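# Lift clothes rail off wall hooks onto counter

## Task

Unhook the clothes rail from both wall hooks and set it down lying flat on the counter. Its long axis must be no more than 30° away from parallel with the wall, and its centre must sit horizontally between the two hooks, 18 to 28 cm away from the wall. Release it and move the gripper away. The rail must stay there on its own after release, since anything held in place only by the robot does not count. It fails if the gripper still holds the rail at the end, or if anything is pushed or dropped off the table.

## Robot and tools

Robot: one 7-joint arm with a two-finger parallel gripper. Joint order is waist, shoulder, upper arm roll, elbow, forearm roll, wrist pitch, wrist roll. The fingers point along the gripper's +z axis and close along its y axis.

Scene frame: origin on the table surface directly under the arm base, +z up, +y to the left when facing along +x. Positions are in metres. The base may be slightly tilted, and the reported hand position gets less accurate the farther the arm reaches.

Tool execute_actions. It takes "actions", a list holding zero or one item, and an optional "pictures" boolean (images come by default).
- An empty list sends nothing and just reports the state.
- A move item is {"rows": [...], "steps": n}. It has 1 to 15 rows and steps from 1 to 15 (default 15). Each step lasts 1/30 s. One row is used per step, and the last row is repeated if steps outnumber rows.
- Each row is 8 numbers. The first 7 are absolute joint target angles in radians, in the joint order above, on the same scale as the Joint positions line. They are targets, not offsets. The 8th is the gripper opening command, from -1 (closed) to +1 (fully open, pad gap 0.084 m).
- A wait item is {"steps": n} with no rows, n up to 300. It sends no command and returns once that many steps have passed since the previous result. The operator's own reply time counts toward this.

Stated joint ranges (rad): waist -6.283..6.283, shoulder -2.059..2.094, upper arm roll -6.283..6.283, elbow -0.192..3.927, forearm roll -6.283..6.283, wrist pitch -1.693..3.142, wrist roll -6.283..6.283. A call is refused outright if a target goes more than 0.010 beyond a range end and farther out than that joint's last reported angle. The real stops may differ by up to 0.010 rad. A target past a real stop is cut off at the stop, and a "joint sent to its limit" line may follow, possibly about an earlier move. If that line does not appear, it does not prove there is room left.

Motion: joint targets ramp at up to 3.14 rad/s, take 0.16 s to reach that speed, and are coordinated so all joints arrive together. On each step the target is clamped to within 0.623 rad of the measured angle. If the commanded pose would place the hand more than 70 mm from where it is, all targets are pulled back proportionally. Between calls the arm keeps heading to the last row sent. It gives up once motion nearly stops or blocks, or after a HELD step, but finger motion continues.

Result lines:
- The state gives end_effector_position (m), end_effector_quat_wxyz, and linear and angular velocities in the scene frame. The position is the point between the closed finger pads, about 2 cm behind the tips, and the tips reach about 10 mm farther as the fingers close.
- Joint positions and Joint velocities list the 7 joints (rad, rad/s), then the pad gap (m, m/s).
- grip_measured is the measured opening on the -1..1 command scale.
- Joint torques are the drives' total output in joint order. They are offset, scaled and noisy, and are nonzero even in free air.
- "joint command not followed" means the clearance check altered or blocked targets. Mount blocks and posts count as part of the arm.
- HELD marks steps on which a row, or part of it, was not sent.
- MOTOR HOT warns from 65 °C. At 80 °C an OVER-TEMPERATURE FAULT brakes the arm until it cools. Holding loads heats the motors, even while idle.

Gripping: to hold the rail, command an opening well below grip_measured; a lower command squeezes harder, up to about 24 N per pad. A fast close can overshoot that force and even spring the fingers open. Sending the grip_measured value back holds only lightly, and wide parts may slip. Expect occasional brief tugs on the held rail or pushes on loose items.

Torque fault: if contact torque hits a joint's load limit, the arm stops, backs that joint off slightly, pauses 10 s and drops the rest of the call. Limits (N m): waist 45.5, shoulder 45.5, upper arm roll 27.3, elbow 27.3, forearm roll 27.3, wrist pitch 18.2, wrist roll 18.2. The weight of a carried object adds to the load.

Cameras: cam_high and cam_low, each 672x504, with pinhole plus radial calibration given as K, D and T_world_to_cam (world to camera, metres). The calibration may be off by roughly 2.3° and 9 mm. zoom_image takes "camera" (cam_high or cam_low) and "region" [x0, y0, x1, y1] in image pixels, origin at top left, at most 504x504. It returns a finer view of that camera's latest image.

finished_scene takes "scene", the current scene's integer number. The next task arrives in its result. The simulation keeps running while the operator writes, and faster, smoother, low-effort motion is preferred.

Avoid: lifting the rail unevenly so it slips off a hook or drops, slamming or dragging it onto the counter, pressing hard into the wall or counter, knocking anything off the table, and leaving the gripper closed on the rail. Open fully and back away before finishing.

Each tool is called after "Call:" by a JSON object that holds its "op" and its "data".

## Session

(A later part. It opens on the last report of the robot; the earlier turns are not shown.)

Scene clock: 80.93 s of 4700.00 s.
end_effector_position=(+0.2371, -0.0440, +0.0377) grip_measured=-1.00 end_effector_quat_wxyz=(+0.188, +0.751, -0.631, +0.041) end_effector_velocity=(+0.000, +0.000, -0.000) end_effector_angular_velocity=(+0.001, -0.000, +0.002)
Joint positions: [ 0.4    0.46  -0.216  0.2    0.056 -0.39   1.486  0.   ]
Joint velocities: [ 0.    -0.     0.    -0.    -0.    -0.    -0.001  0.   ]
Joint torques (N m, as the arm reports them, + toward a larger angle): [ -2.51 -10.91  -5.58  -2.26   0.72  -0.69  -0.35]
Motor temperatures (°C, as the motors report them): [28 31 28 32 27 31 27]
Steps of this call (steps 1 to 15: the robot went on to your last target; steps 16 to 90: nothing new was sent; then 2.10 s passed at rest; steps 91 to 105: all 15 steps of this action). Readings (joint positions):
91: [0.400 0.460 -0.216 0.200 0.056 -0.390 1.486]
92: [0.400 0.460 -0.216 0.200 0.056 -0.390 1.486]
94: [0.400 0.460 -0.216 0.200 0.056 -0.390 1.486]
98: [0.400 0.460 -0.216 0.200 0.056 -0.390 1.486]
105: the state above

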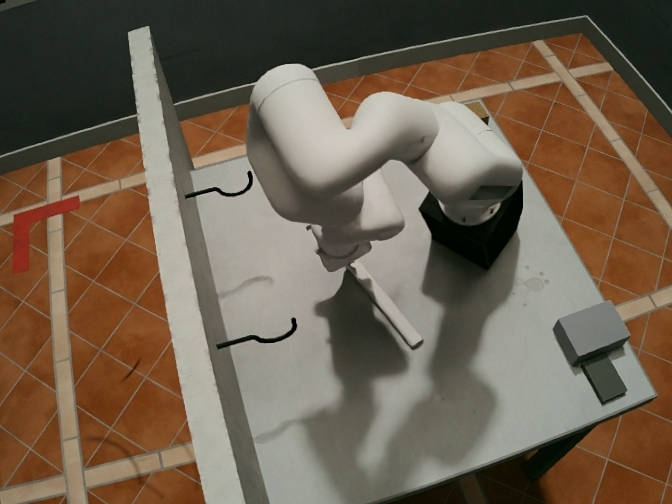

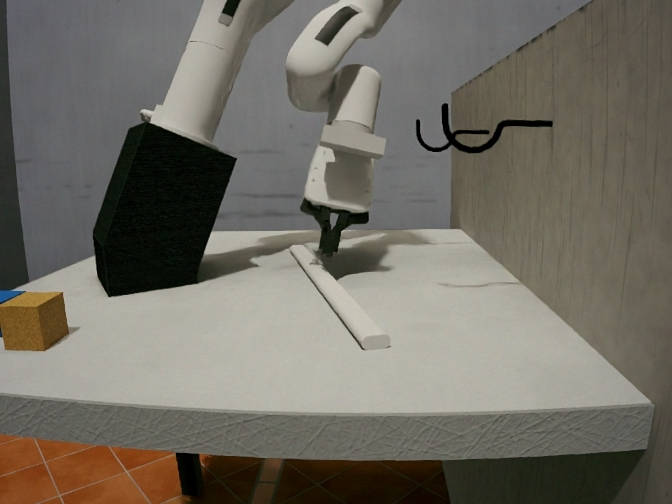

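Too high. Open, lower ~2 cm more, close.

Call:
{"op": "execute_actions", "data": {"actions": [{"rows":[[0.4,0.46,-0.216,0.2,0.056,-0.39,1.486,1]],"steps":10}], "pictures": false}}

Call:
{"op": "execute_actions", "data": {"actions": [{"rows":[[0.4,0.6,-0.216,0.24,0.056,-0.49,1.486,1]],"steps":15}]}}

Scene clock: 84.30 s of 4700.00 s.
end_effector_position=(+0.2371, -0.0440, +0.0377) grip_measured=+0.54 end_effector_quat_wxyz=(+0.188, +0.751, -0.631, +0.041) end_effector_velocity=(-0.000, +0.000, -0.000) end_effector_angular_velocity=(-0.000, -0.000, -0.001)
Joint positions: [ 0.4    0.46  -0.216  0.2    0.056 -0.39   1.486  0.066]
Joint velocities: [-0.    -0.     0.    -0.    -0.     0.     0.002  0.195]
Joint torques (N m, as the arm reports them, + toward a larger angle): [ -2.12 -11.42  -5.5   -2.21   0.96  -0.72  -0.32]
Motor temperatures (°C, as the motors report them): [28 31 28 32 27 31 27]
Steps of this call (steps 1 to 15: the robot went on to your last target; steps 16 to 90: nothing new was sent; then 0.03 s passed at rest; steps 91 to 100: all 10 steps of this action). Readings (joint positions):
91: [0.400 0.460 -0.216 0.200 0.056 -0.390 1.486]
92: [0.400 0.460 -0.216 0.200 0.056 -0.390 1.486]
94: [0.400 0.460 -0.216 0.200 0.056 -0.390 1.486]
98: [0.400 0.460 -0.216 0.200 0.056 -0.390 1.486]
100: the state above

Scene clock: 84.80 s of 4700.00 s.
end_effector_position=(+0.2298, -0.0576, +0.0202) grip_measured=+1.00 end_effector_quat_wxyz=(+0.196, +0.757, -0.621, +0.050) end_effector_velocity=(-0.000, -0.002, -0.003) end_effector_angular_velocity=(-0.003, -0.003, +0.004)
Joint positions: [ 0.4    0.597 -0.216  0.239  0.056 -0.488  1.486  0.084]
Joint velocities: [ 0.     0.021 -0.     0.006 -0.    -0.018  0.001 -0.   ]
Joint torques (N m, as the arm reports them, + toward a larger angle): [ -2.31 -12.12  -6.12  -3.56   0.87  -0.65  -0.3 ]
Motor temperatures (°C, as the motors report them): [28 31 28 32 27 31 27]
Steps of this call (steps 1 to 15: all 15 steps of this action). Readings (joint positions):
1: [0.400 0.460 -0.216 0.200 0.056 -0.390 1.486]
2: [0.400 0.462 -0.216 0.201 0.056 -0.392 1.486]
4: [0.400 0.491 -0.216 0.210 0.056 -0.416 1.486]
8: [0.400 0.576 -0.216 0.232 0.056 -0.470 1.486]
15: the state above

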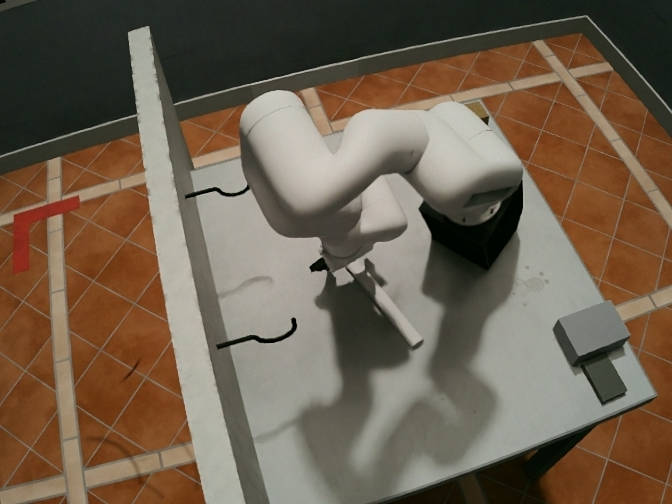

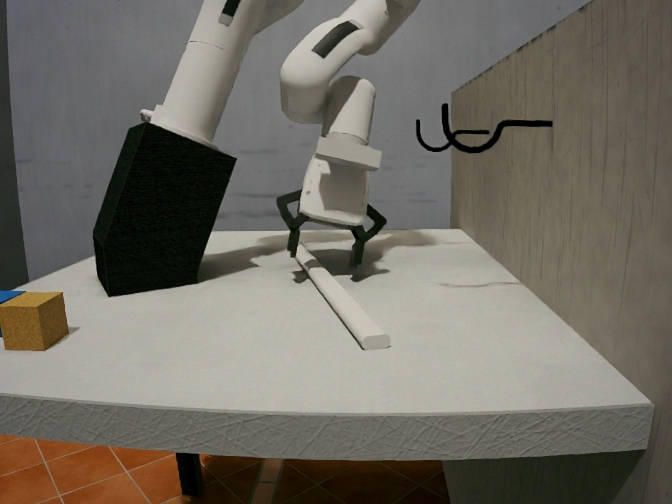

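Call:
{"op": "execute_actions", "data": {"actions": [{"rows":[[0.4,0.6,-0.216,0.24,0.056,-0.49,1.486,0.5],[0.4,0.6,-0.216,0.24,0.056,-0.49,1.486,0.5],[0.4,0.6,-0.216,0.24,0.056,-0.49,1.486,0.5],[0.4,0.6,-0.216,0.24,0.056,-0.49,1.486,0.5],[0.4,0.6,-0.216,0.24,0.056,-0.49,1.486,0],[0.4,0.6,-0.216,0.24,0.056,-0.49,1.486,0],[0.4,0.6,-0.216,0.24,0.056,-0.49,1.486,0],[0.4,0.6,-0.216,0.24,0.056,-0.49,1.486,0],[0.4,0.6,-0.216,0.24,0.056,-0.49,1.486,-0.5],[0.4,0.6,-0.216,0.24,0.056,-0.49,1.486,-0.5],[0.4,0.6,-0.216,0.24,0.056,-0.49,1.486,-1]],"steps":15}]}}

Scene clock: 89.87 s of 4700.00 s.
end_effector_position=(+0.2299, -0.0578, +0.0198) grip_measured=-1.00 end_effector_quat_wxyz=(+0.196, +0.757, -0.621, +0.051) end_effector_velocity=(-0.009, -0.001, +0.001) end_effector_angular_velocity=(-0.002, +0.019, -0.004)
Joint positions: [ 0.4    0.6   -0.216  0.24   0.056 -0.49   1.486  0.   ]
Joint velocities: [ 0.     0.004  0.001 -0.011 -0.001  0.005  0.     0.   ]
Joint torques (N m, as the arm reports them, + toward a larger angle): [ -2.39 -11.36  -5.93  -3.53   0.96  -0.72  -0.26]
Motor temperatures (°C, as the motors report them): [28 31 28 32 27 31 27]
Steps of this call (steps 1 to 15: the robot went on to your last target; steps 16 to 90: nothing new was sent; then 1.57 s passed at rest; steps 91 to 105: all 15 steps of this action). Readings (joint positions):
91: [0.400 0.600 -0.216 0.240 0.056 -0.490 1.486]
92: [0.400 0.600 -0.216 0.240 0.056 -0.490 1.486]
94: [0.400 0.600 -0.216 0.240 0.056 -0.490 1.486]
98: [0.400 0.600 -0.216 0.240 0.056 -0.490 1.486]
105: the state above

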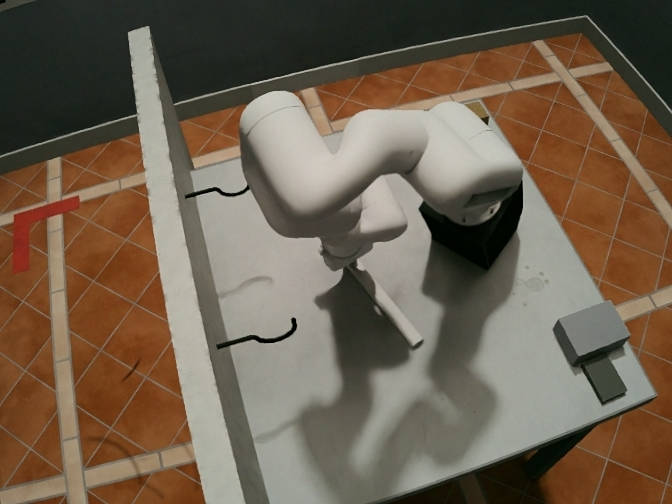

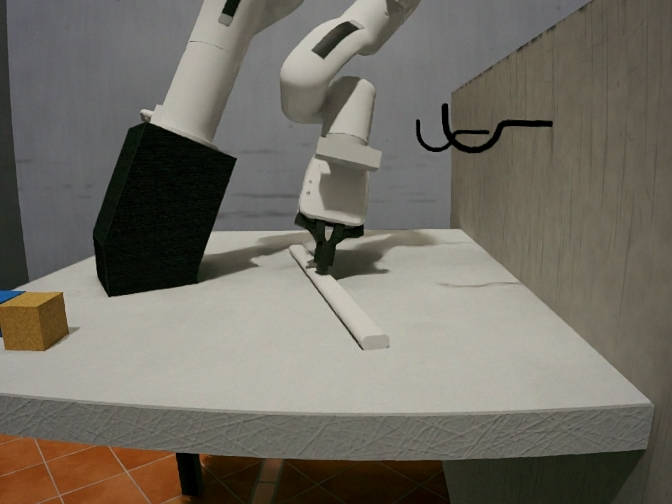

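Call:
{"op": "execute_actions", "data": {"actions": [{"rows":[[0.4,0.6,-0.216,0.24,0.056,-0.49,1.486,1]],"steps":12}], "pictures": false}}

Call:
{"op": "execute_actions", "data": {"actions": [{"rows":[[0.4,0.67,-0.216,0.26,0.056,-0.54,1.486,1]],"steps":12}]}}

Scene clock: 97.67 s of 4700.00 s.
end_effector_position=(+0.2296, -0.0578, +0.0199) grip_measured=+0.86 end_effector_quat_wxyz=(+0.197, +0.757, -0.621, +0.051) end_effector_velocity=(-0.000, -0.000, +0.000) end_effector_angular_velocity=(-0.000, +0.001, -0.000)
Joint positions: [ 0.4    0.6   -0.216  0.24   0.056 -0.49   1.486  0.079]
Joint velocities: [-0.     0.     0.    -0.     0.     0.    -0.     0.184]
Joint torques (N m, as the arm reports them, + toward a larger angle): [ -2.28 -11.6   -5.95  -3.18   1.04  -0.7   -0.29]
Motor temperatures (°C, as the motors report them): [28 31 28 32 27 30 27]
Steps of this call (steps 1 to 15: the robot went on to your last target; steps 16 to 90: nothing new was sent; then 4.40 s passed at rest; steps 91 to 102: all 12 steps of this action). Readings (joint positions):
91: [0.400 0.600 -0.216 0.240 0.056 -0.490 1.486]
92: [0.400 0.600 -0.216 0.240 0.056 -0.490 1.486]
94: [0.400 0.600 -0.216 0.240 0.056 -0.490 1.486]
98: [0.400 0.600 -0.216 0.240 0.056 -0.490 1.486]
102: the state above

Scene clock: 98.07 s of 4700.00 s.
end_effector_position=(+0.2246, -0.0645, +0.0114) grip_measured=+1.00 end_effector_quat_wxyz=(+0.200, +0.761, -0.615, +0.055) end_effector_velocity=(+0.002, -0.002, -0.003) end_effector_angular_velocity=(-0.003, -0.008, +0.006)
Joint positions: [ 0.4    0.668 -0.216  0.259  0.056 -0.538  1.486  0.084]
Joint velocities: [-0.     0.02  -0.002  0.009 -0.    -0.02  -0.    -0.   ]
Joint torques (N m, as the arm reports them, + toward a larger angle): [ -2.5  -11.5   -6.21  -4.06   1.11  -0.87  -0.21]
Motor temperatures (°C, as the motors report them): [28 31 28 32 27 30 27]
Steps of this call (steps 1 to 12: all 12 steps of this action). Readings (joint positions):
1: [0.400 0.600 -0.216 0.240 0.056 -0.490 1.486]
2: [0.400 0.602 -0.216 0.241 0.056 -0.492 1.486]
4: [0.400 0.626 -0.216 0.248 0.056 -0.510 1.486]
8: [0.400 0.661 -0.216 0.257 0.056 -0.532 1.486]
12: the state above

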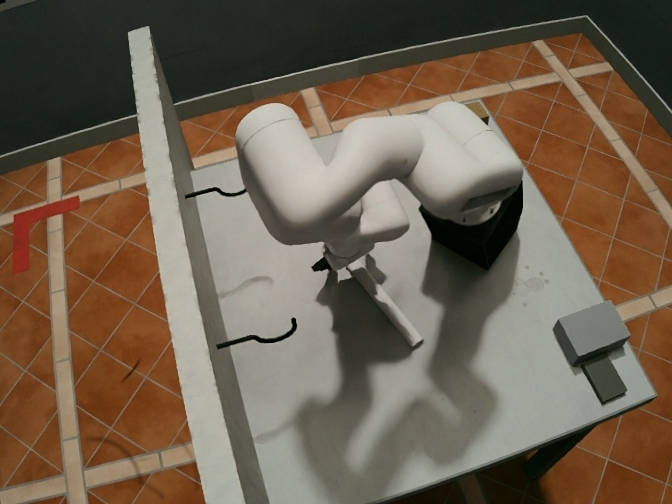

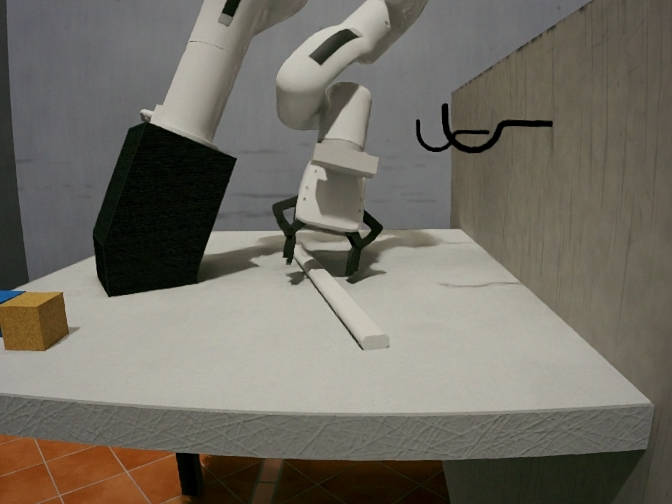

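Call:
{"op": "execute_actions", "data": {"actions": [{"rows":[[0.4,0.67,-0.216,0.26,0.056,-0.54,1.486,0.5],[0.4,0.67,-0.216,0.26,0.056,-0.54,1.486,0.5],[0.4,0.67,-0.216,0.26,0.056,-0.54,1.486,0.5],[0.4,0.67,-0.216,0.26,0.056,-0.54,1.486,0.5],[0.4,0.67,-0.216,0.26,0.056,-0.54,1.486,0],[0.4,0.67,-0.216,0.26,0.056,-0.54,1.486,0],[0.4,0.67,-0.216,0.26,0.056,-0.54,1.486,0],[0.4,0.67,-0.216,0.26,0.056,-0.54,1.486,0],[0.4,0.67,-0.216,0.26,0.056,-0.54,1.486,-0.5],[0.4,0.67,-0.216,0.26,0.056,-0.54,1.486,-0.5],[0.4,0.67,-0.216,0.26,0.056,-0.54,1.486,-1]],"steps":15}]}}

Scene clock: 108.27 s of 4700.00 s.
end_effector_position=(+0.2247, -0.0649, +0.0115) grip_measured=-0.48 end_effector_quat_wxyz=(+0.200, +0.761, -0.615, +0.055) end_effector_velocity=(-0.000, -0.001, +0.001) end_effector_angular_velocity=(-0.001, -0.002, -0.003)
Joint positions: [ 0.4    0.669 -0.217  0.259  0.056 -0.541  1.486  0.023]
Joint velocities: [-0.    -0.004 -0.002 -0.004  0.    -0.001  0.001 -0.003]
Joint torques (N m, as the arm reports them, + toward a larger angle): [-2.32 -9.22 -5.67 -3.04  0.58  0.08 -0.22]
Motor temperatures (°C, as the motors report them): [28 31 29 32 27 30 27]
Steps of this call (steps 1 to 15: the robot went on to your last target; steps 16 to 90: nothing new was sent; then 6.70 s passed at rest; steps 91 to 105: all 15 steps of this action). Readings (joint positions):
91: [0.400 0.670 -0.216 0.260 0.056 -0.540 1.486]
92: [0.400 0.670 -0.216 0.260 0.056 -0.540 1.486]
94: [0.400 0.670 -0.216 0.260 0.056 -0.540 1.486]
98: [0.400 0.670 -0.216 0.260 0.056 -0.540 1.486]
105: the state above

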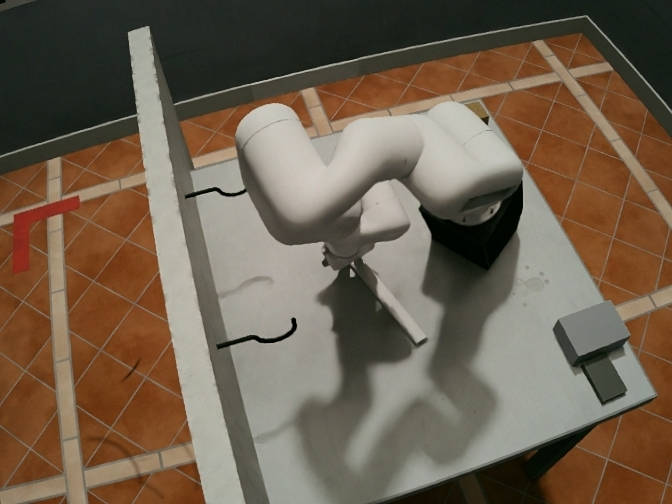

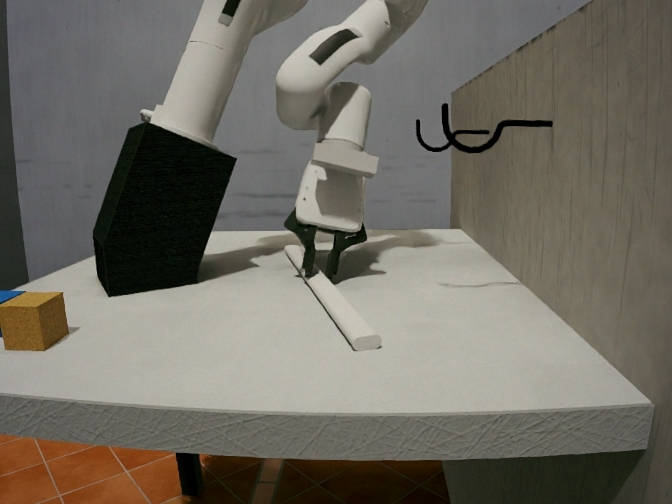

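Got it. Carry to the place pose.

Call:
{"op": "execute_actions", "data": {"actions": [{"rows":[[0.4,0.3,-0.216,0.26,0.056,-0.17,1.486,-1]],"steps":15}], "pictures": false}}

Call:
{"op": "execute_actions", "data": {"actions": [{"rows":[[0.4,0.44,-0.216,0.35,0.056,-0.22,1.486,-1]],"steps":15}]}}

Scene clock: 116.03 s of 4700.00 s.
end_effector_position=(+0.2756, -0.0252, +0.0478) grip_measured=-1.00 end_effector_quat_wxyz=(+0.177, +0.746, -0.642, +0.027) end_effector_velocity=(-0.005, +0.008, +0.014) end_effector_angular_velocity=(+0.014, +0.045, -0.033)
Joint positions: [ 0.4    0.313 -0.216  0.259  0.056 -0.182  1.486  0.   ]
Joint velocities: [-0.001 -0.1   -0.002 -0.015  0.002  0.132 -0.     0.   ]
Joint torques (N m, as the arm reports them, + toward a larger angle): [ -1.71 -11.03  -5.19   0.44   0.66  -0.85  -0.39]
Motor temperatures (°C, as the motors report them): [28 31 28 32 27 30 27]
Steps of this call (steps 1 to 15: the robot went on to your last target; steps 16 to 90: nothing new was sent; then 4.27 s passed at rest; steps 91 to 105: all 15 steps of this action). Readings (joint positions):
91: [0.400 0.670 -0.216 0.260 0.056 -0.540 1.486]
92: [0.400 0.668 -0.216 0.260 0.056 -0.537 1.486]
94: [0.400 0.640 -0.216 0.259 0.056 -0.501 1.486]
98: [0.401 0.443 -0.214 0.261 0.055 -0.310 1.486]
105: the state above

Scene clock: 116.53 s of 4700.00 s.
end_effector_position=(+0.2894, -0.0360, +0.0243) grip_measured=-1.00 end_effector_quat_wxyz=(+0.184, +0.750, -0.635, +0.036) end_effector_velocity=(+0.005, -0.002, -0.004) end_effector_angular_velocity=(-0.003, -0.007, +0.002)
Joint positions: [ 0.4    0.438 -0.216  0.348  0.056 -0.219  1.486  0.   ]
Joint velocities: [-0.     0.018 -0.001  0.016  0.    -0.009  0.002  0.   ]
Joint torques (N m, as the arm reports them, + toward a larger angle): [ -2.74 -13.1   -6.18  -0.54   0.82  -0.62  -0.33]
Motor temperatures (°C, as the motors report them): [28 31 28 32 27 30 27]
Steps of this call (steps 1 to 15: all 15 steps of this action). Readings (joint positions):
1: [0.400 0.310 -0.216 0.259 0.056 -0.179 1.486]
2: [0.400 0.309 -0.216 0.260 0.056 -0.177 1.486]
4: [0.400 0.336 -0.216 0.280 0.056 -0.186 1.486]
8: [0.400 0.418 -0.216 0.334 0.056 -0.211 1.486]
15: the state above

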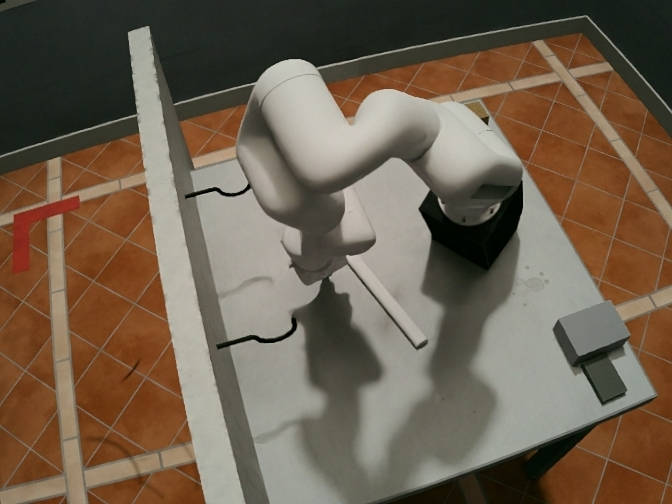

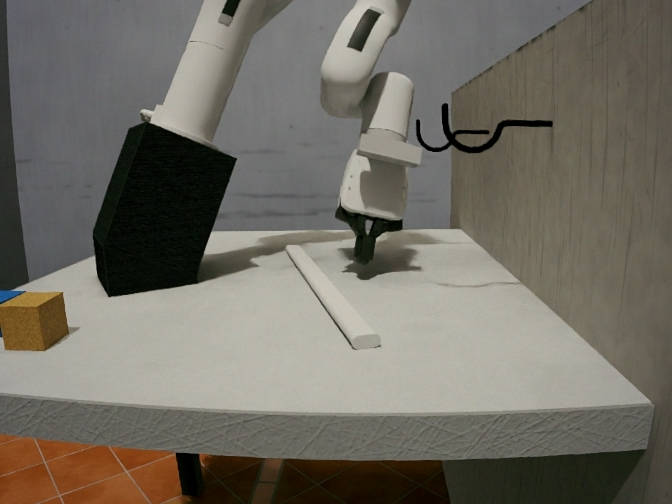

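Call:
{"op": "execute_actions", "data": {"actions": [{"rows":[[0.85,0.2,-0.216,0.1,0.056,-0.23,1.486,-1]],"steps":15}]}}

Scene clock: 120.17 s of 4700.00 s.
end_effector_position=(+0.2138, +0.0840, +0.0506) grip_measured=-1.00 end_effector_quat_wxyz=(+0.146, +0.861, -0.487, -0.026) end_effector_velocity=(-0.115, +0.092, +0.042) end_effector_angular_velocity=(+0.171, +0.140, +0.380)
Joint positions: [ 0.808  0.223 -0.214  0.123  0.055 -0.229  1.486  0.   ]
Joint velocities: [ 0.463 -0.245 -0.012 -0.269  0.003 -0.008 -0.     0.   ]
Joint torques (N m, as the arm reports them, + toward a larger angle): [-5.63 -8.08 -4.89  0.63  1.01 -0.55 -0.34]
Motor temperatures (°C, as the motors report them): [28 31 28 31 27 30 27]
Steps of this call (steps 1 to 15: the robot went on to your last target; steps 16 to 90: nothing new was sent; then 0.13 s passed at rest; steps 91 to 105: all 15 steps of this action). Readings (joint positions):
91: [0.400 0.440 -0.216 0.350 0.056 -0.220 1.486]
92: [0.402 0.439 -0.216 0.349 0.056 -0.220 1.486]
94: [0.432 0.423 -0.220 0.332 0.057 -0.221 1.486]
98: [0.577 0.346 -0.215 0.252 0.056 -0.224 1.486]
105: the state above

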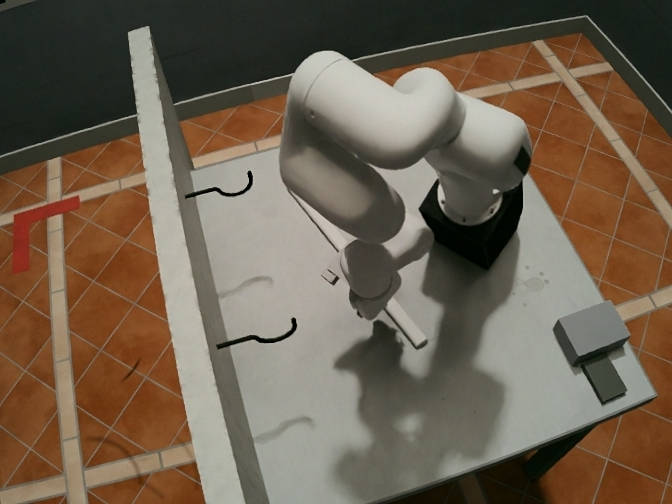

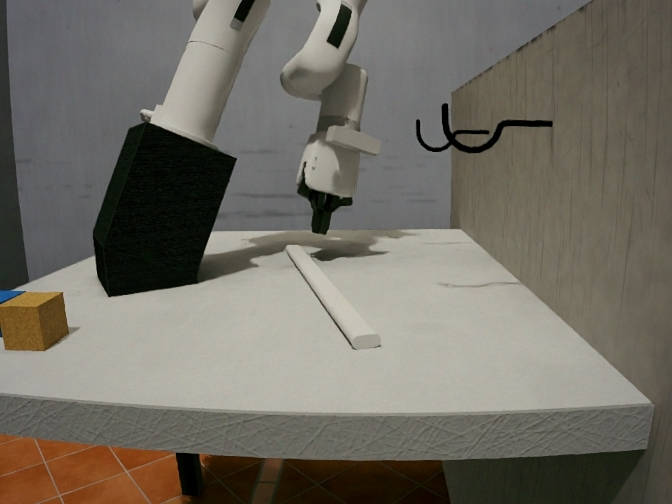

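Call:
{"op": "execute_actions", "data": {"actions": [{"rows":[[1.2,0.2,-0.216,0.05,0.056,-0.28,1.486,-1]],"steps":15}]}}

Scene clock: 125.37 s of 4700.00 s.
end_effector_position=(+0.1430, +0.1511, +0.0595) grip_measured=-1.00 end_effector_quat_wxyz=(+0.116, +0.937, -0.323, -0.068) end_effector_velocity=(-0.016, +0.016, +0.003) end_effector_angular_velocity=(+0.036, +0.013, +0.085)
Joint positions: [ 1.188  0.2   -0.216  0.051  0.056 -0.278  1.486  0.   ]
Joint velocities: [ 0.106 -0.001 -0.011 -0.01   0.003 -0.019  0.     0.   ]
Joint torques (N m, as the arm reports them, + toward a larger angle): [ 1.57 -9.52  0.19 -1.27 -0.13 -0.53 -0.33]
Motor temperatures (°C, as the motors report them): [28 31 28 31 27 30 27]
Steps of this call (steps 1 to 30: the robot went on to your last target; steps 31 to 100: nothing new was sent; then 1.37 s passed at rest; steps 101 to 115: all 15 steps of this action). Readings (joint positions):
101: [0.850 0.200 -0.216 0.100 0.056 -0.230 1.486]
102: [0.852 0.200 -0.216 0.100 0.056 -0.230 1.486]
104: [0.883 0.200 -0.218 0.096 0.057 -0.235 1.486]
108: [1.065 0.200 -0.215 0.070 0.056 -0.261 1.486]
115: the state above

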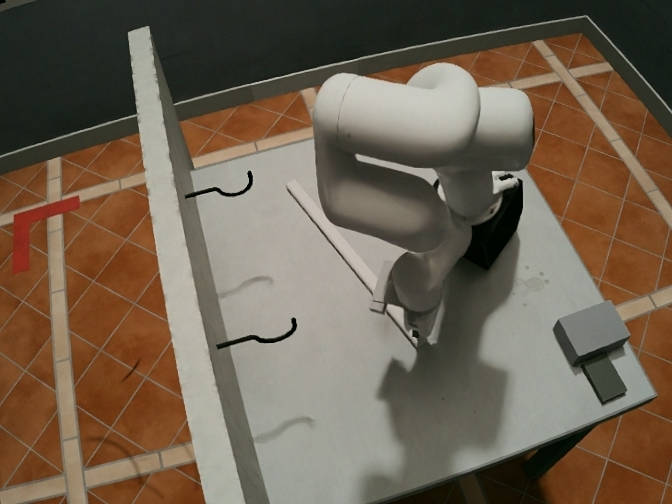

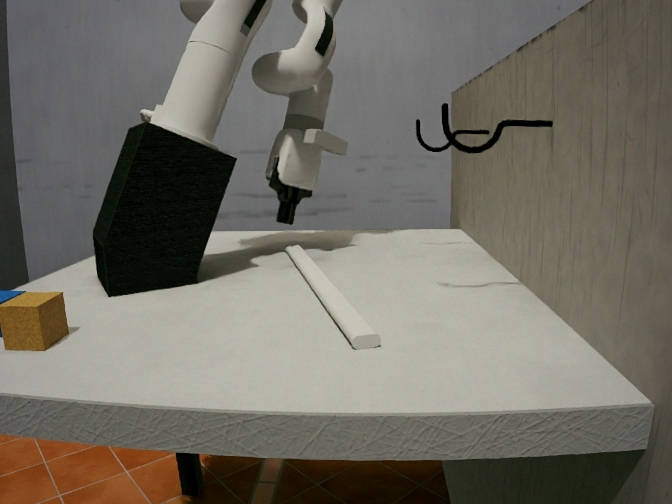

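Call:
{"op": "execute_actions", "data": {"actions": [{"rows":[[1.2,0.48,-0.216,0.05,0.056,-0.56,1.486,-1]],"steps":15}]}}

Scene clock: 129.37 s of 4700.00 s.
end_effector_position=(+0.1327, +0.1174, +0.0385) grip_measured=-1.00 end_effector_quat_wxyz=(+0.122, +0.946, -0.298, -0.039) end_effector_velocity=(+0.002, -0.003, -0.004) end_effector_angular_velocity=(+0.010, -0.023, +0.013)
Joint positions: [ 1.2    0.472 -0.216  0.05   0.056 -0.552  1.486  0.   ]
Joint velocities: [ 0.001  0.061 -0.001  0.004 -0.    -0.077 -0.001  0.   ]
Joint torques (N m, as the arm reports them, + toward a larger angle): [  3.08 -10.63  -0.64  -4.55  -0.04  -0.61  -0.42]
Motor temperatures (°C, as the motors report them): [28 31 28 31 27 30 27]
Steps of this call (steps 1 to 30: the robot went on to your last target; steps 31 to 100: nothing new was sent; then 0.17 s passed at rest; steps 101 to 115: all 15 steps of this action). Readings (joint positions):
101: [1.200 0.200 -0.216 0.050 0.056 -0.280 1.486]
102: [1.200 0.202 -0.216 0.050 0.056 -0.283 1.486]
104: [1.200 0.232 -0.216 0.051 0.056 -0.317 1.486]
108: [1.200 0.400 -0.216 0.049 0.056 -0.476 1.486]
115: the state above

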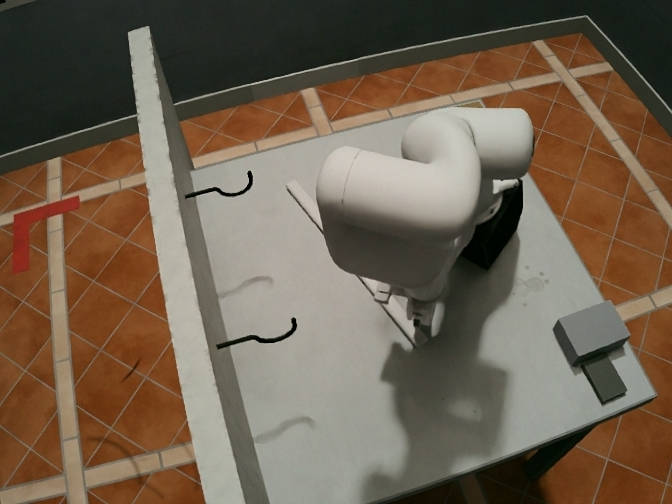

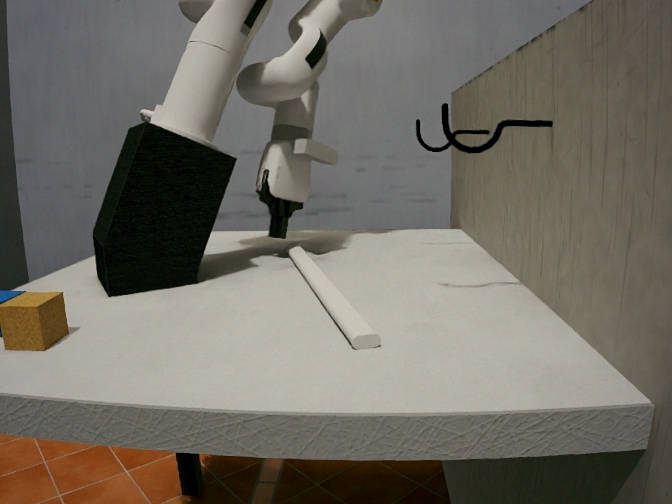

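Call:
{"op": "execute_actions", "data": {"actions": [{"rows":[[0.8,0.48,-0.216,0.15,0.056,-0.46,1.486,-1]],"steps":15}]}}

Scene clock: 133.17 s of 4700.00 s.
end_effector_position=(+0.1994, +0.0553, +0.0241) grip_measured=-1.00 end_effector_quat_wxyz=(+0.158, +0.870, -0.467, -0.000) end_effector_velocity=(+0.015, -0.024, -0.003) end_effector_angular_velocity=(-0.037, -0.011, -0.118)
Joint positions: [ 0.816  0.48  -0.216  0.145  0.056 -0.464  1.486  0.   ]
Joint velocities: [-0.144  0.002  0.02   0.033 -0.005  0.043 -0.     0.   ]
Joint torques (N m, as the arm reports them, + toward a larger angle): [  2.   -10.69  -2.4   -3.82   0.5   -0.56  -0.34]
Motor temperatures (°C, as the motors report them): [28 31 28 31 27 30 27]
Steps of this call (steps 1 to 15: the robot went on to your last target; steps 16 to 90: nothing new was sent; then 0.30 s passed at rest; steps 91 to 105: all 15 steps of this action). Readings (joint positions):
91: [1.200 0.480 -0.216 0.050 0.056 -0.560 1.486]
92: [1.198 0.480 -0.216 0.050 0.056 -0.559 1.486]
94: [1.167 0.480 -0.214 0.058 0.055 -0.551 1.486]
98: [0.978 0.480 -0.216 0.107 0.056 -0.505 1.486]
105: the state above

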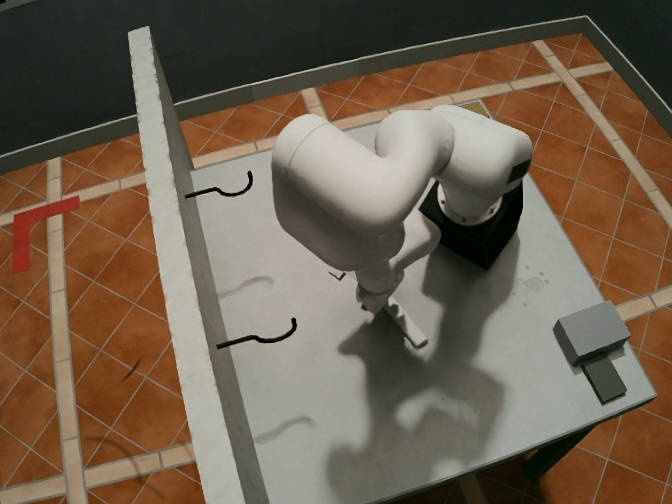

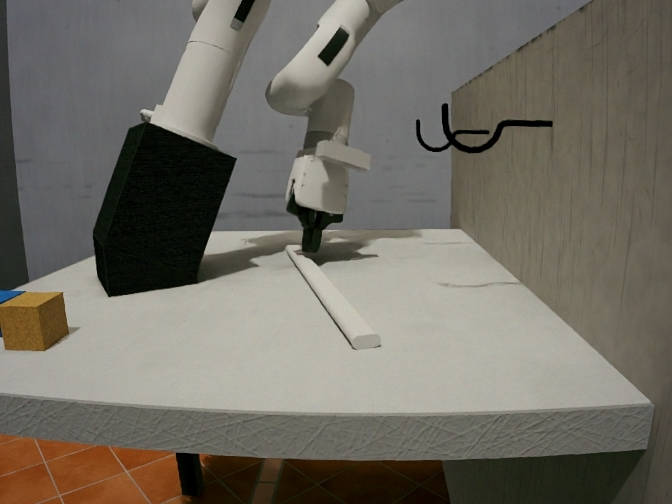

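Call:
{"op": "execute_actions", "data": {"actions": [{"rows":[[1.25,0.2,-0.216,-0.05,0.056,-0.38,1.486,-1]],"steps":15}], "pictures": false}}

Call:
{"op": "execute_actions", "data": {"actions": [{"rows":[[1.25,0.62,-0.216,-0.05,0.056,-0.8,1.486,-1]],"steps":15}]}}

Scene clock: 139.67 s of 4700.00 s.
end_effector_position=(+0.1198, +0.1308, +0.0700) grip_measured=-1.00 end_effector_quat_wxyz=(+0.114, +0.943, -0.305, -0.068) end_effector_velocity=(-0.057, +0.028, +0.033) end_effector_angular_velocity=(+0.098, +0.085, +0.217)
Joint positions: [ 1.222  0.217 -0.215 -0.038  0.056 -0.385  1.486  0.   ]
Joint velocities: [ 0.284 -0.173 -0.02  -0.12   0.006  0.054 -0.     0.   ]
Joint torques (N m, as the arm reports them, + toward a larger angle): [-0.6  -6.86 -0.41 -2.24  0.15 -0.73 -0.41]
Motor temperatures (°C, as the motors report them): [28 31 28 31 27 30 27]
Steps of this call (steps 1 to 30: the robot went on to your last target; steps 31 to 100: nothing new was sent; then 2.67 s passed at rest; steps 101 to 115: all 15 steps of this action). Readings (joint positions):
101: [0.800 0.480 -0.216 0.150 0.056 -0.460 1.486]
102: [0.802 0.479 -0.216 0.149 0.056 -0.459 1.486]
104: [0.833 0.460 -0.219 0.136 0.057 -0.453 1.486]
108: [1.001 0.355 -0.215 0.062 0.056 -0.425 1.486]
115: the state above

Scene clock: 140.17 s of 4700.00 s.
end_effector_position=(+0.1199, +0.1307, +0.0700) grip_measured=-1.00 end_effector_quat_wxyz=(+0.115, +0.943, -0.305, -0.068) end_effector_velocity=(-0.000, +0.001, +0.000) end_effector_angular_velocity=(+0.002, +0.000, +0.002)
Joint positions: [ 1.221  0.218 -0.215 -0.038  0.056 -0.385  1.486  0.   ]
Joint velocities: [ 0.002 -0.002  0.001 -0.001 -0.    -0.     0.     0.   ]
Joint torques (N m, as the arm reports them, + toward a larger angle): [ 2.8  -8.49  0.43 -2.81 -0.21 -0.64 -0.25]
Motor temperatures (°C, as the motors report them): [28 31 28 31 27 30 27]
A step of this action was HELD (marked below), so the robot has no last target. The arm can still carry out the HELD step.
Steps of this call (steps 1 to 15: all 15 steps of this action). Readings (joint positions):
1: [1.223 0.217 -0.215 -0.039 0.056 -0.385 1.486] HELD
2: [1.221 0.218 -0.216 -0.038 0.056 -0.385 1.486] HELD
3: [1.220 0.219 -0.216 -0.037 0.056 -0.385 1.486] HELD
4: [1.220 0.219 -0.216 -0.037 0.056 -0.385 1.486] HELD
5: [1.220 0.219 -0.216 -0.037 0.056 -0.385 1.486] HELD
6: [1.220 0.219 -0.216 -0.037 0.056 -0.385 1.486] HELD
7: [1.220 0.218 -0.216 -0.038 0.056 -0.385 1.486] HELD
8: [1.220 0.218 -0.216 -0.038 0.056 -0.385 1.486] HELD
9: [1.221 0.218 -0.216 -0.038 0.056 -0.385 1.486] HELD
10: [1.221 0.218 -0.215 -0.038 0.056 -0.385 1.486] HELD
11: [1.221 0.218 -0.215 -0.038 0.056 -0.385 1.486] HELD
12: [1.221 0.218 -0.215 -0.038 0.056 -0.385 1.486] HELD
13: [1.221 0.218 -0.215 -0.038 0.056 -0.385 1.486] HELD
14: [1.221 0.218 -0.215 -0.038 0.056 -0.385 1.486] HELD
15: the state above HELD
joint command not followed: on one or more control steps a check withheld the commanded joint targets, and the robot was not sent them on those steps. On the call's last step the targets were still withheld.
cause: the commanded joint targets would bring two parts of the arm too close to each other (joints 1 (waist) to 5 (forearm roll) lie between them); next, command targets that bring no two parts of the arm closer together.

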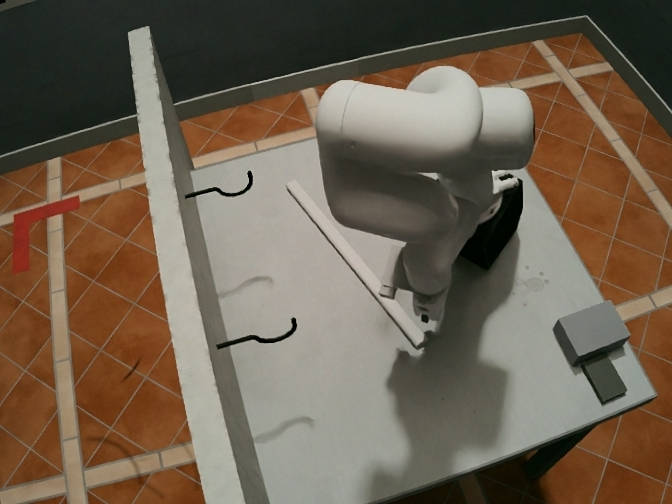

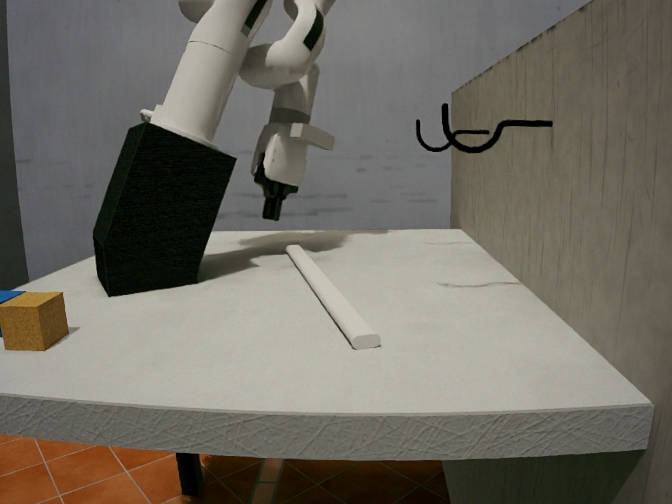

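Call:
{"op": "execute_actions", "data": {"actions": [{"rows":[[1.25,0.62,-0.216,0.08,0.056,-0.67,1.486,-1]],"steps":15}]}}

Scene clock: 142.93 s of 4700.00 s.
end_effector_position=(+0.1240, +0.1234, +0.0479) grip_measured=-1.00 end_effector_quat_wxyz=(+0.118, +0.950, -0.286, -0.049) end_effector_velocity=(+0.007, -0.032, -0.078) end_effector_angular_velocity=(-0.042, -0.099, +0.167)
Joint positions: [ 1.236  0.416 -0.216  0.02   0.056 -0.525  1.486  0.   ]
Joint velocities: [ 0.049  0.685 -0.002  0.201  0.    -0.482 -0.     0.   ]
Joint torques (N m, as the arm reports them, + toward a larger angle): [ 2.9  -9.47 -0.14 -4.46 -0.02 -0.72 -0.25]
Motor temperatures (°C, as the motors report them): [28 31 28 31 27 30 27]
Steps of this call (steps 1 to 68: nothing new was sent; steps 69 to 83: all 15 steps of this action). Readings (joint positions):
69: [1.222 0.217 -0.215 -0.038 0.056 -0.385 1.486]
70: [1.222 0.218 -0.215 -0.038 0.056 -0.386 1.486]
72: [1.222 0.226 -0.215 -0.036 0.056 -0.392 1.486]
76: [1.225 0.270 -0.215 -0.023 0.056 -0.423 1.486]
83: the state above

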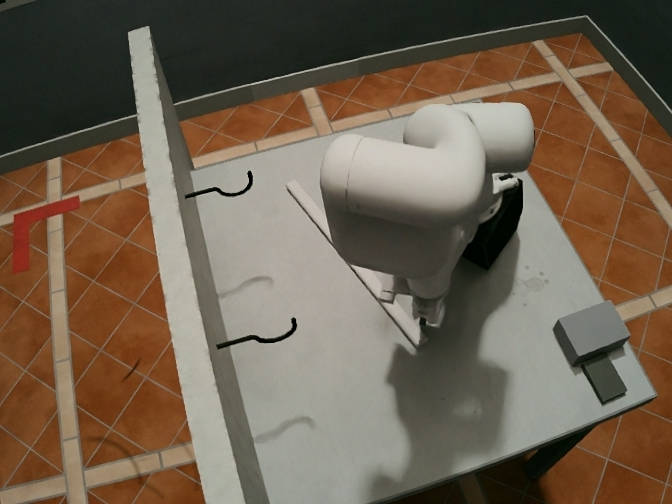

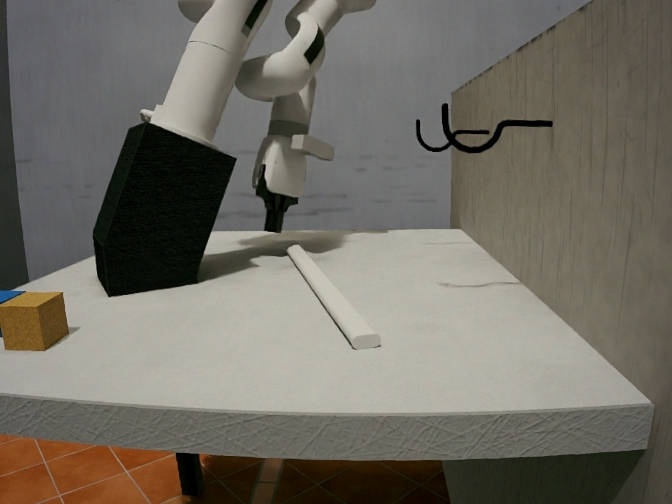

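Call:
{"op": "execute_actions", "data": {"actions": [{"steps":20}]}}

Scene clock: 144.87 s of 4700.00 s.
end_effector_position=(+0.1242, +0.1124, +0.0247) grip_measured=-1.00 end_effector_quat_wxyz=(+0.119, +0.957, -0.263, -0.031) end_effector_velocity=(+0.000, +0.000, -0.000) end_effector_angular_velocity=(+0.000, -0.000, +0.001)
Joint positions: [ 1.25   0.62  -0.216  0.08   0.056 -0.67   1.486  0.   ]
Joint velocities: [ 0.  0. -0.  0. -0.  0. -0.  0.]
Joint torques (N m, as the arm reports them, + toward a larger angle): [  3.57 -10.06  -0.71  -5.71   0.21  -0.67  -0.27]
Motor temperatures (°C, as the motors report them): [28 31 28 32 27 30 27]
Steps of this call (steps 1 to 30: the robot went on to your last target; steps 31 to 58: nothing new was sent). Readings (joint positions):
1: [1.237 0.439 -0.216 0.027 0.056 -0.542 1.486]
2: [1.239 0.462 -0.216 0.034 0.056 -0.558 1.486]
4: [1.242 0.508 -0.216 0.047 0.056 -0.591 1.486]
8: [1.248 0.589 -0.216 0.071 0.056 -0.647 1.486]
58: the state above
The arm was judged still, so your last target was given up. Only a new action makes it travel on or press farther. Fingers that are still opening or closing keep moving.

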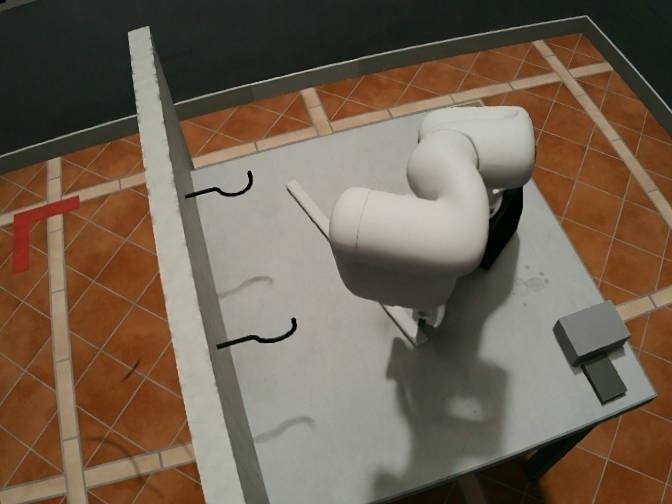

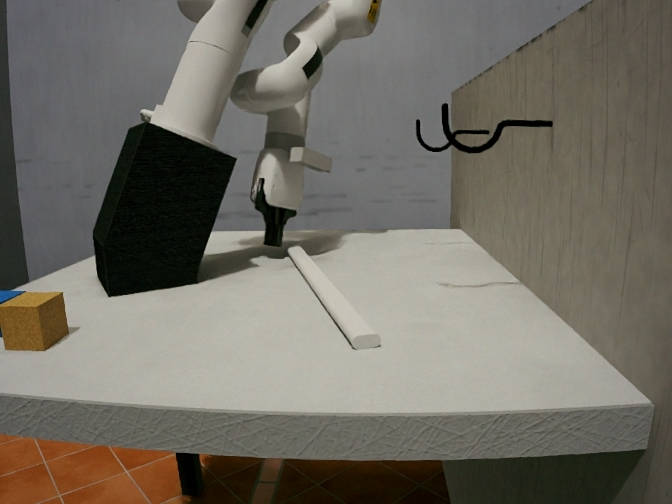

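Call:
{"op": "execute_actions", "data": {"actions": [{"rows":[[0.9,0.57,-0.216,0.12,0.056,-0.58,1.486,-1]],"steps":15}]}}

Scene clock: 151.20 s of 4700.00 s.
end_effector_position=(+0.1755, +0.0606, +0.0210) grip_measured=-1.00 end_effector_quat_wxyz=(+0.153, +0.895, -0.418, -0.002) end_effector_velocity=(+0.009, -0.013, -0.001) end_effector_angular_velocity=(-0.022, -0.010, -0.082)
Joint positions: [ 0.911  0.572 -0.216  0.118  0.056 -0.583  1.486  0.   ]
Joint velocities: [-0.095 -0.013  0.012  0.012 -0.003  0.028 -0.001  0.   ]
Joint torques (N m, as the arm reports them, + toward a larger angle): [  2.29 -10.06  -2.12  -5.01   0.46  -0.62  -0.33]
Motor temperatures (°C, as the motors report them): [28 31 28 32 27 30 27]
Steps of this call (steps 1 to 90: nothing new was sent; then 2.83 s passed at rest; steps 91 to 105: all 15 steps of this action). Readings (joint positions):
91: [1.250 0.620 -0.216 0.080 0.056 -0.670 1.486]
92: [1.248 0.620 -0.216 0.080 0.056 -0.669 1.486]
94: [1.217 0.615 -0.214 0.084 0.055 -0.661 1.486]
98: [1.025 0.588 -0.217 0.107 0.056 -0.613 1.486]
105: the state above

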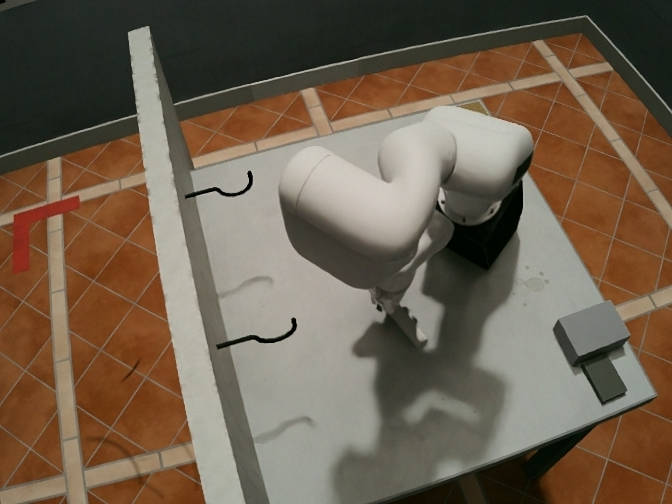

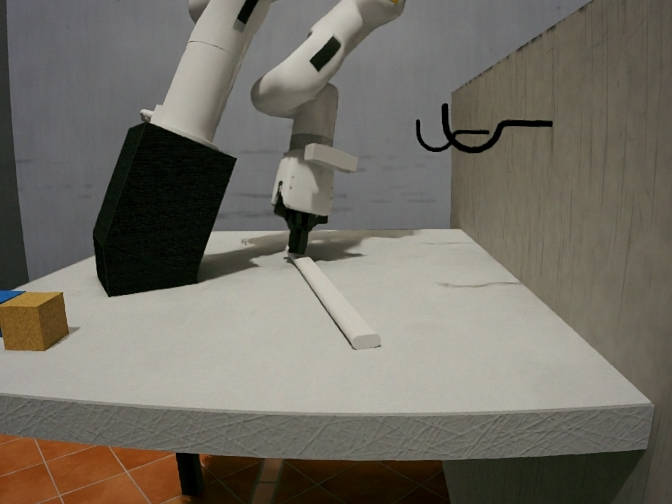

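Call:
{"op": "execute_actions", "data": {"actions": [{"rows":[[0.85,0.68,-0.216,0.27,0.056,-0.54,1.486,-1]],"steps":15}]}}

Scene clock: 165.87 s of 4700.00 s.
end_effector_position=(+0.1589, +0.0410, +0.0222) grip_measured=-1.00 end_effector_quat_wxyz=(+0.181, +0.887, -0.426, -0.012) end_effector_velocity=(-0.000, +0.001, -0.000) end_effector_angular_velocity=(+0.001, +0.001, +0.002)
Joint positions: [ 0.882  0.606 -0.211  0.107  0.054 -0.572  1.486  0.   ]
Joint velocities: [ 0.    -0.     0.001  0.     0.    -0.    -0.001  0.   ]
Joint torques (N m, as the arm reports them, + toward a larger angle): [  1.24 -10.33  -2.58  -5.53   0.49  -0.52  -0.23]
Motor temperatures (°C, as the motors report them): [28 31 28 33 27 30 27]
TORQUE FAULT: the external load on joint 4 (elbow) reached its load limit, and the arm stopped for 10 seconds. The arm's remaining commands of this call were not run. Joint 4 (elbow) moved back by up to 3 degrees. The arm holds there, with its grip as last carried out, and accepts commands again: back off and push less far. The arm stops again, at the same cost, whenever a joint's load reaches its limit.
The stop began at step 106 of this call (marked STOPPED below). From that step on the arm followed nothing that you had sent. 10 steps, steps kept back included, did not run and will not run. Nothing is kept back now, and the robot has no last target.
Steps of this call (steps 1 to 30: the robot went on to your last target; steps 31 to 100: nothing new was sent; then 1.13 s passed at rest; steps 101 to 105: the first 5 steps of this action; steps 106 to 406: the stop). Readings (joint positions):
101: [0.900 0.570 -0.216 0.120 0.056 -0.580 1.486]
102: [0.899 0.571 -0.216 0.122 0.056 -0.579 1.486]
104: [0.889 0.593 -0.215 0.149 0.055 -0.570 1.486]
106: [0.882 0.601 -0.209 0.146 0.053 -0.581 1.485] STOPPED
108: [0.882 0.599 -0.210 0.140 0.053 -0.582 1.485]
406: the state above

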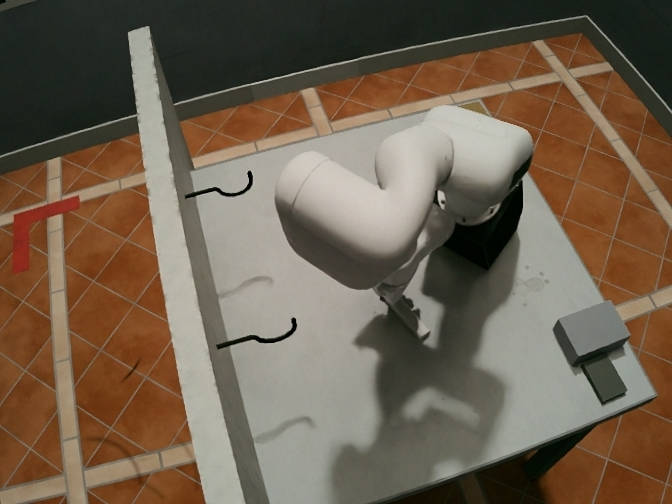

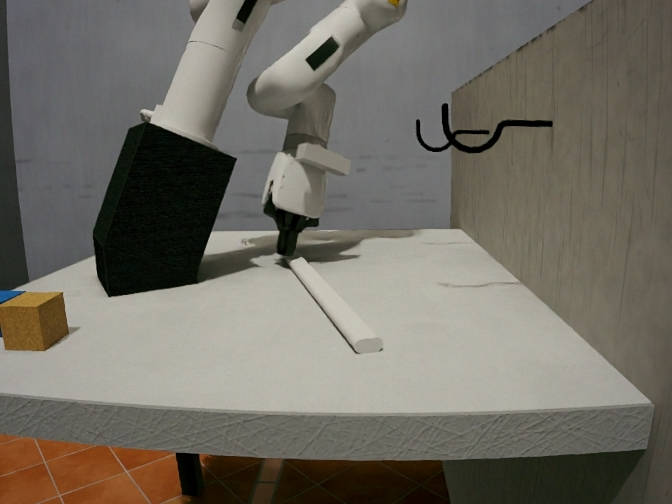

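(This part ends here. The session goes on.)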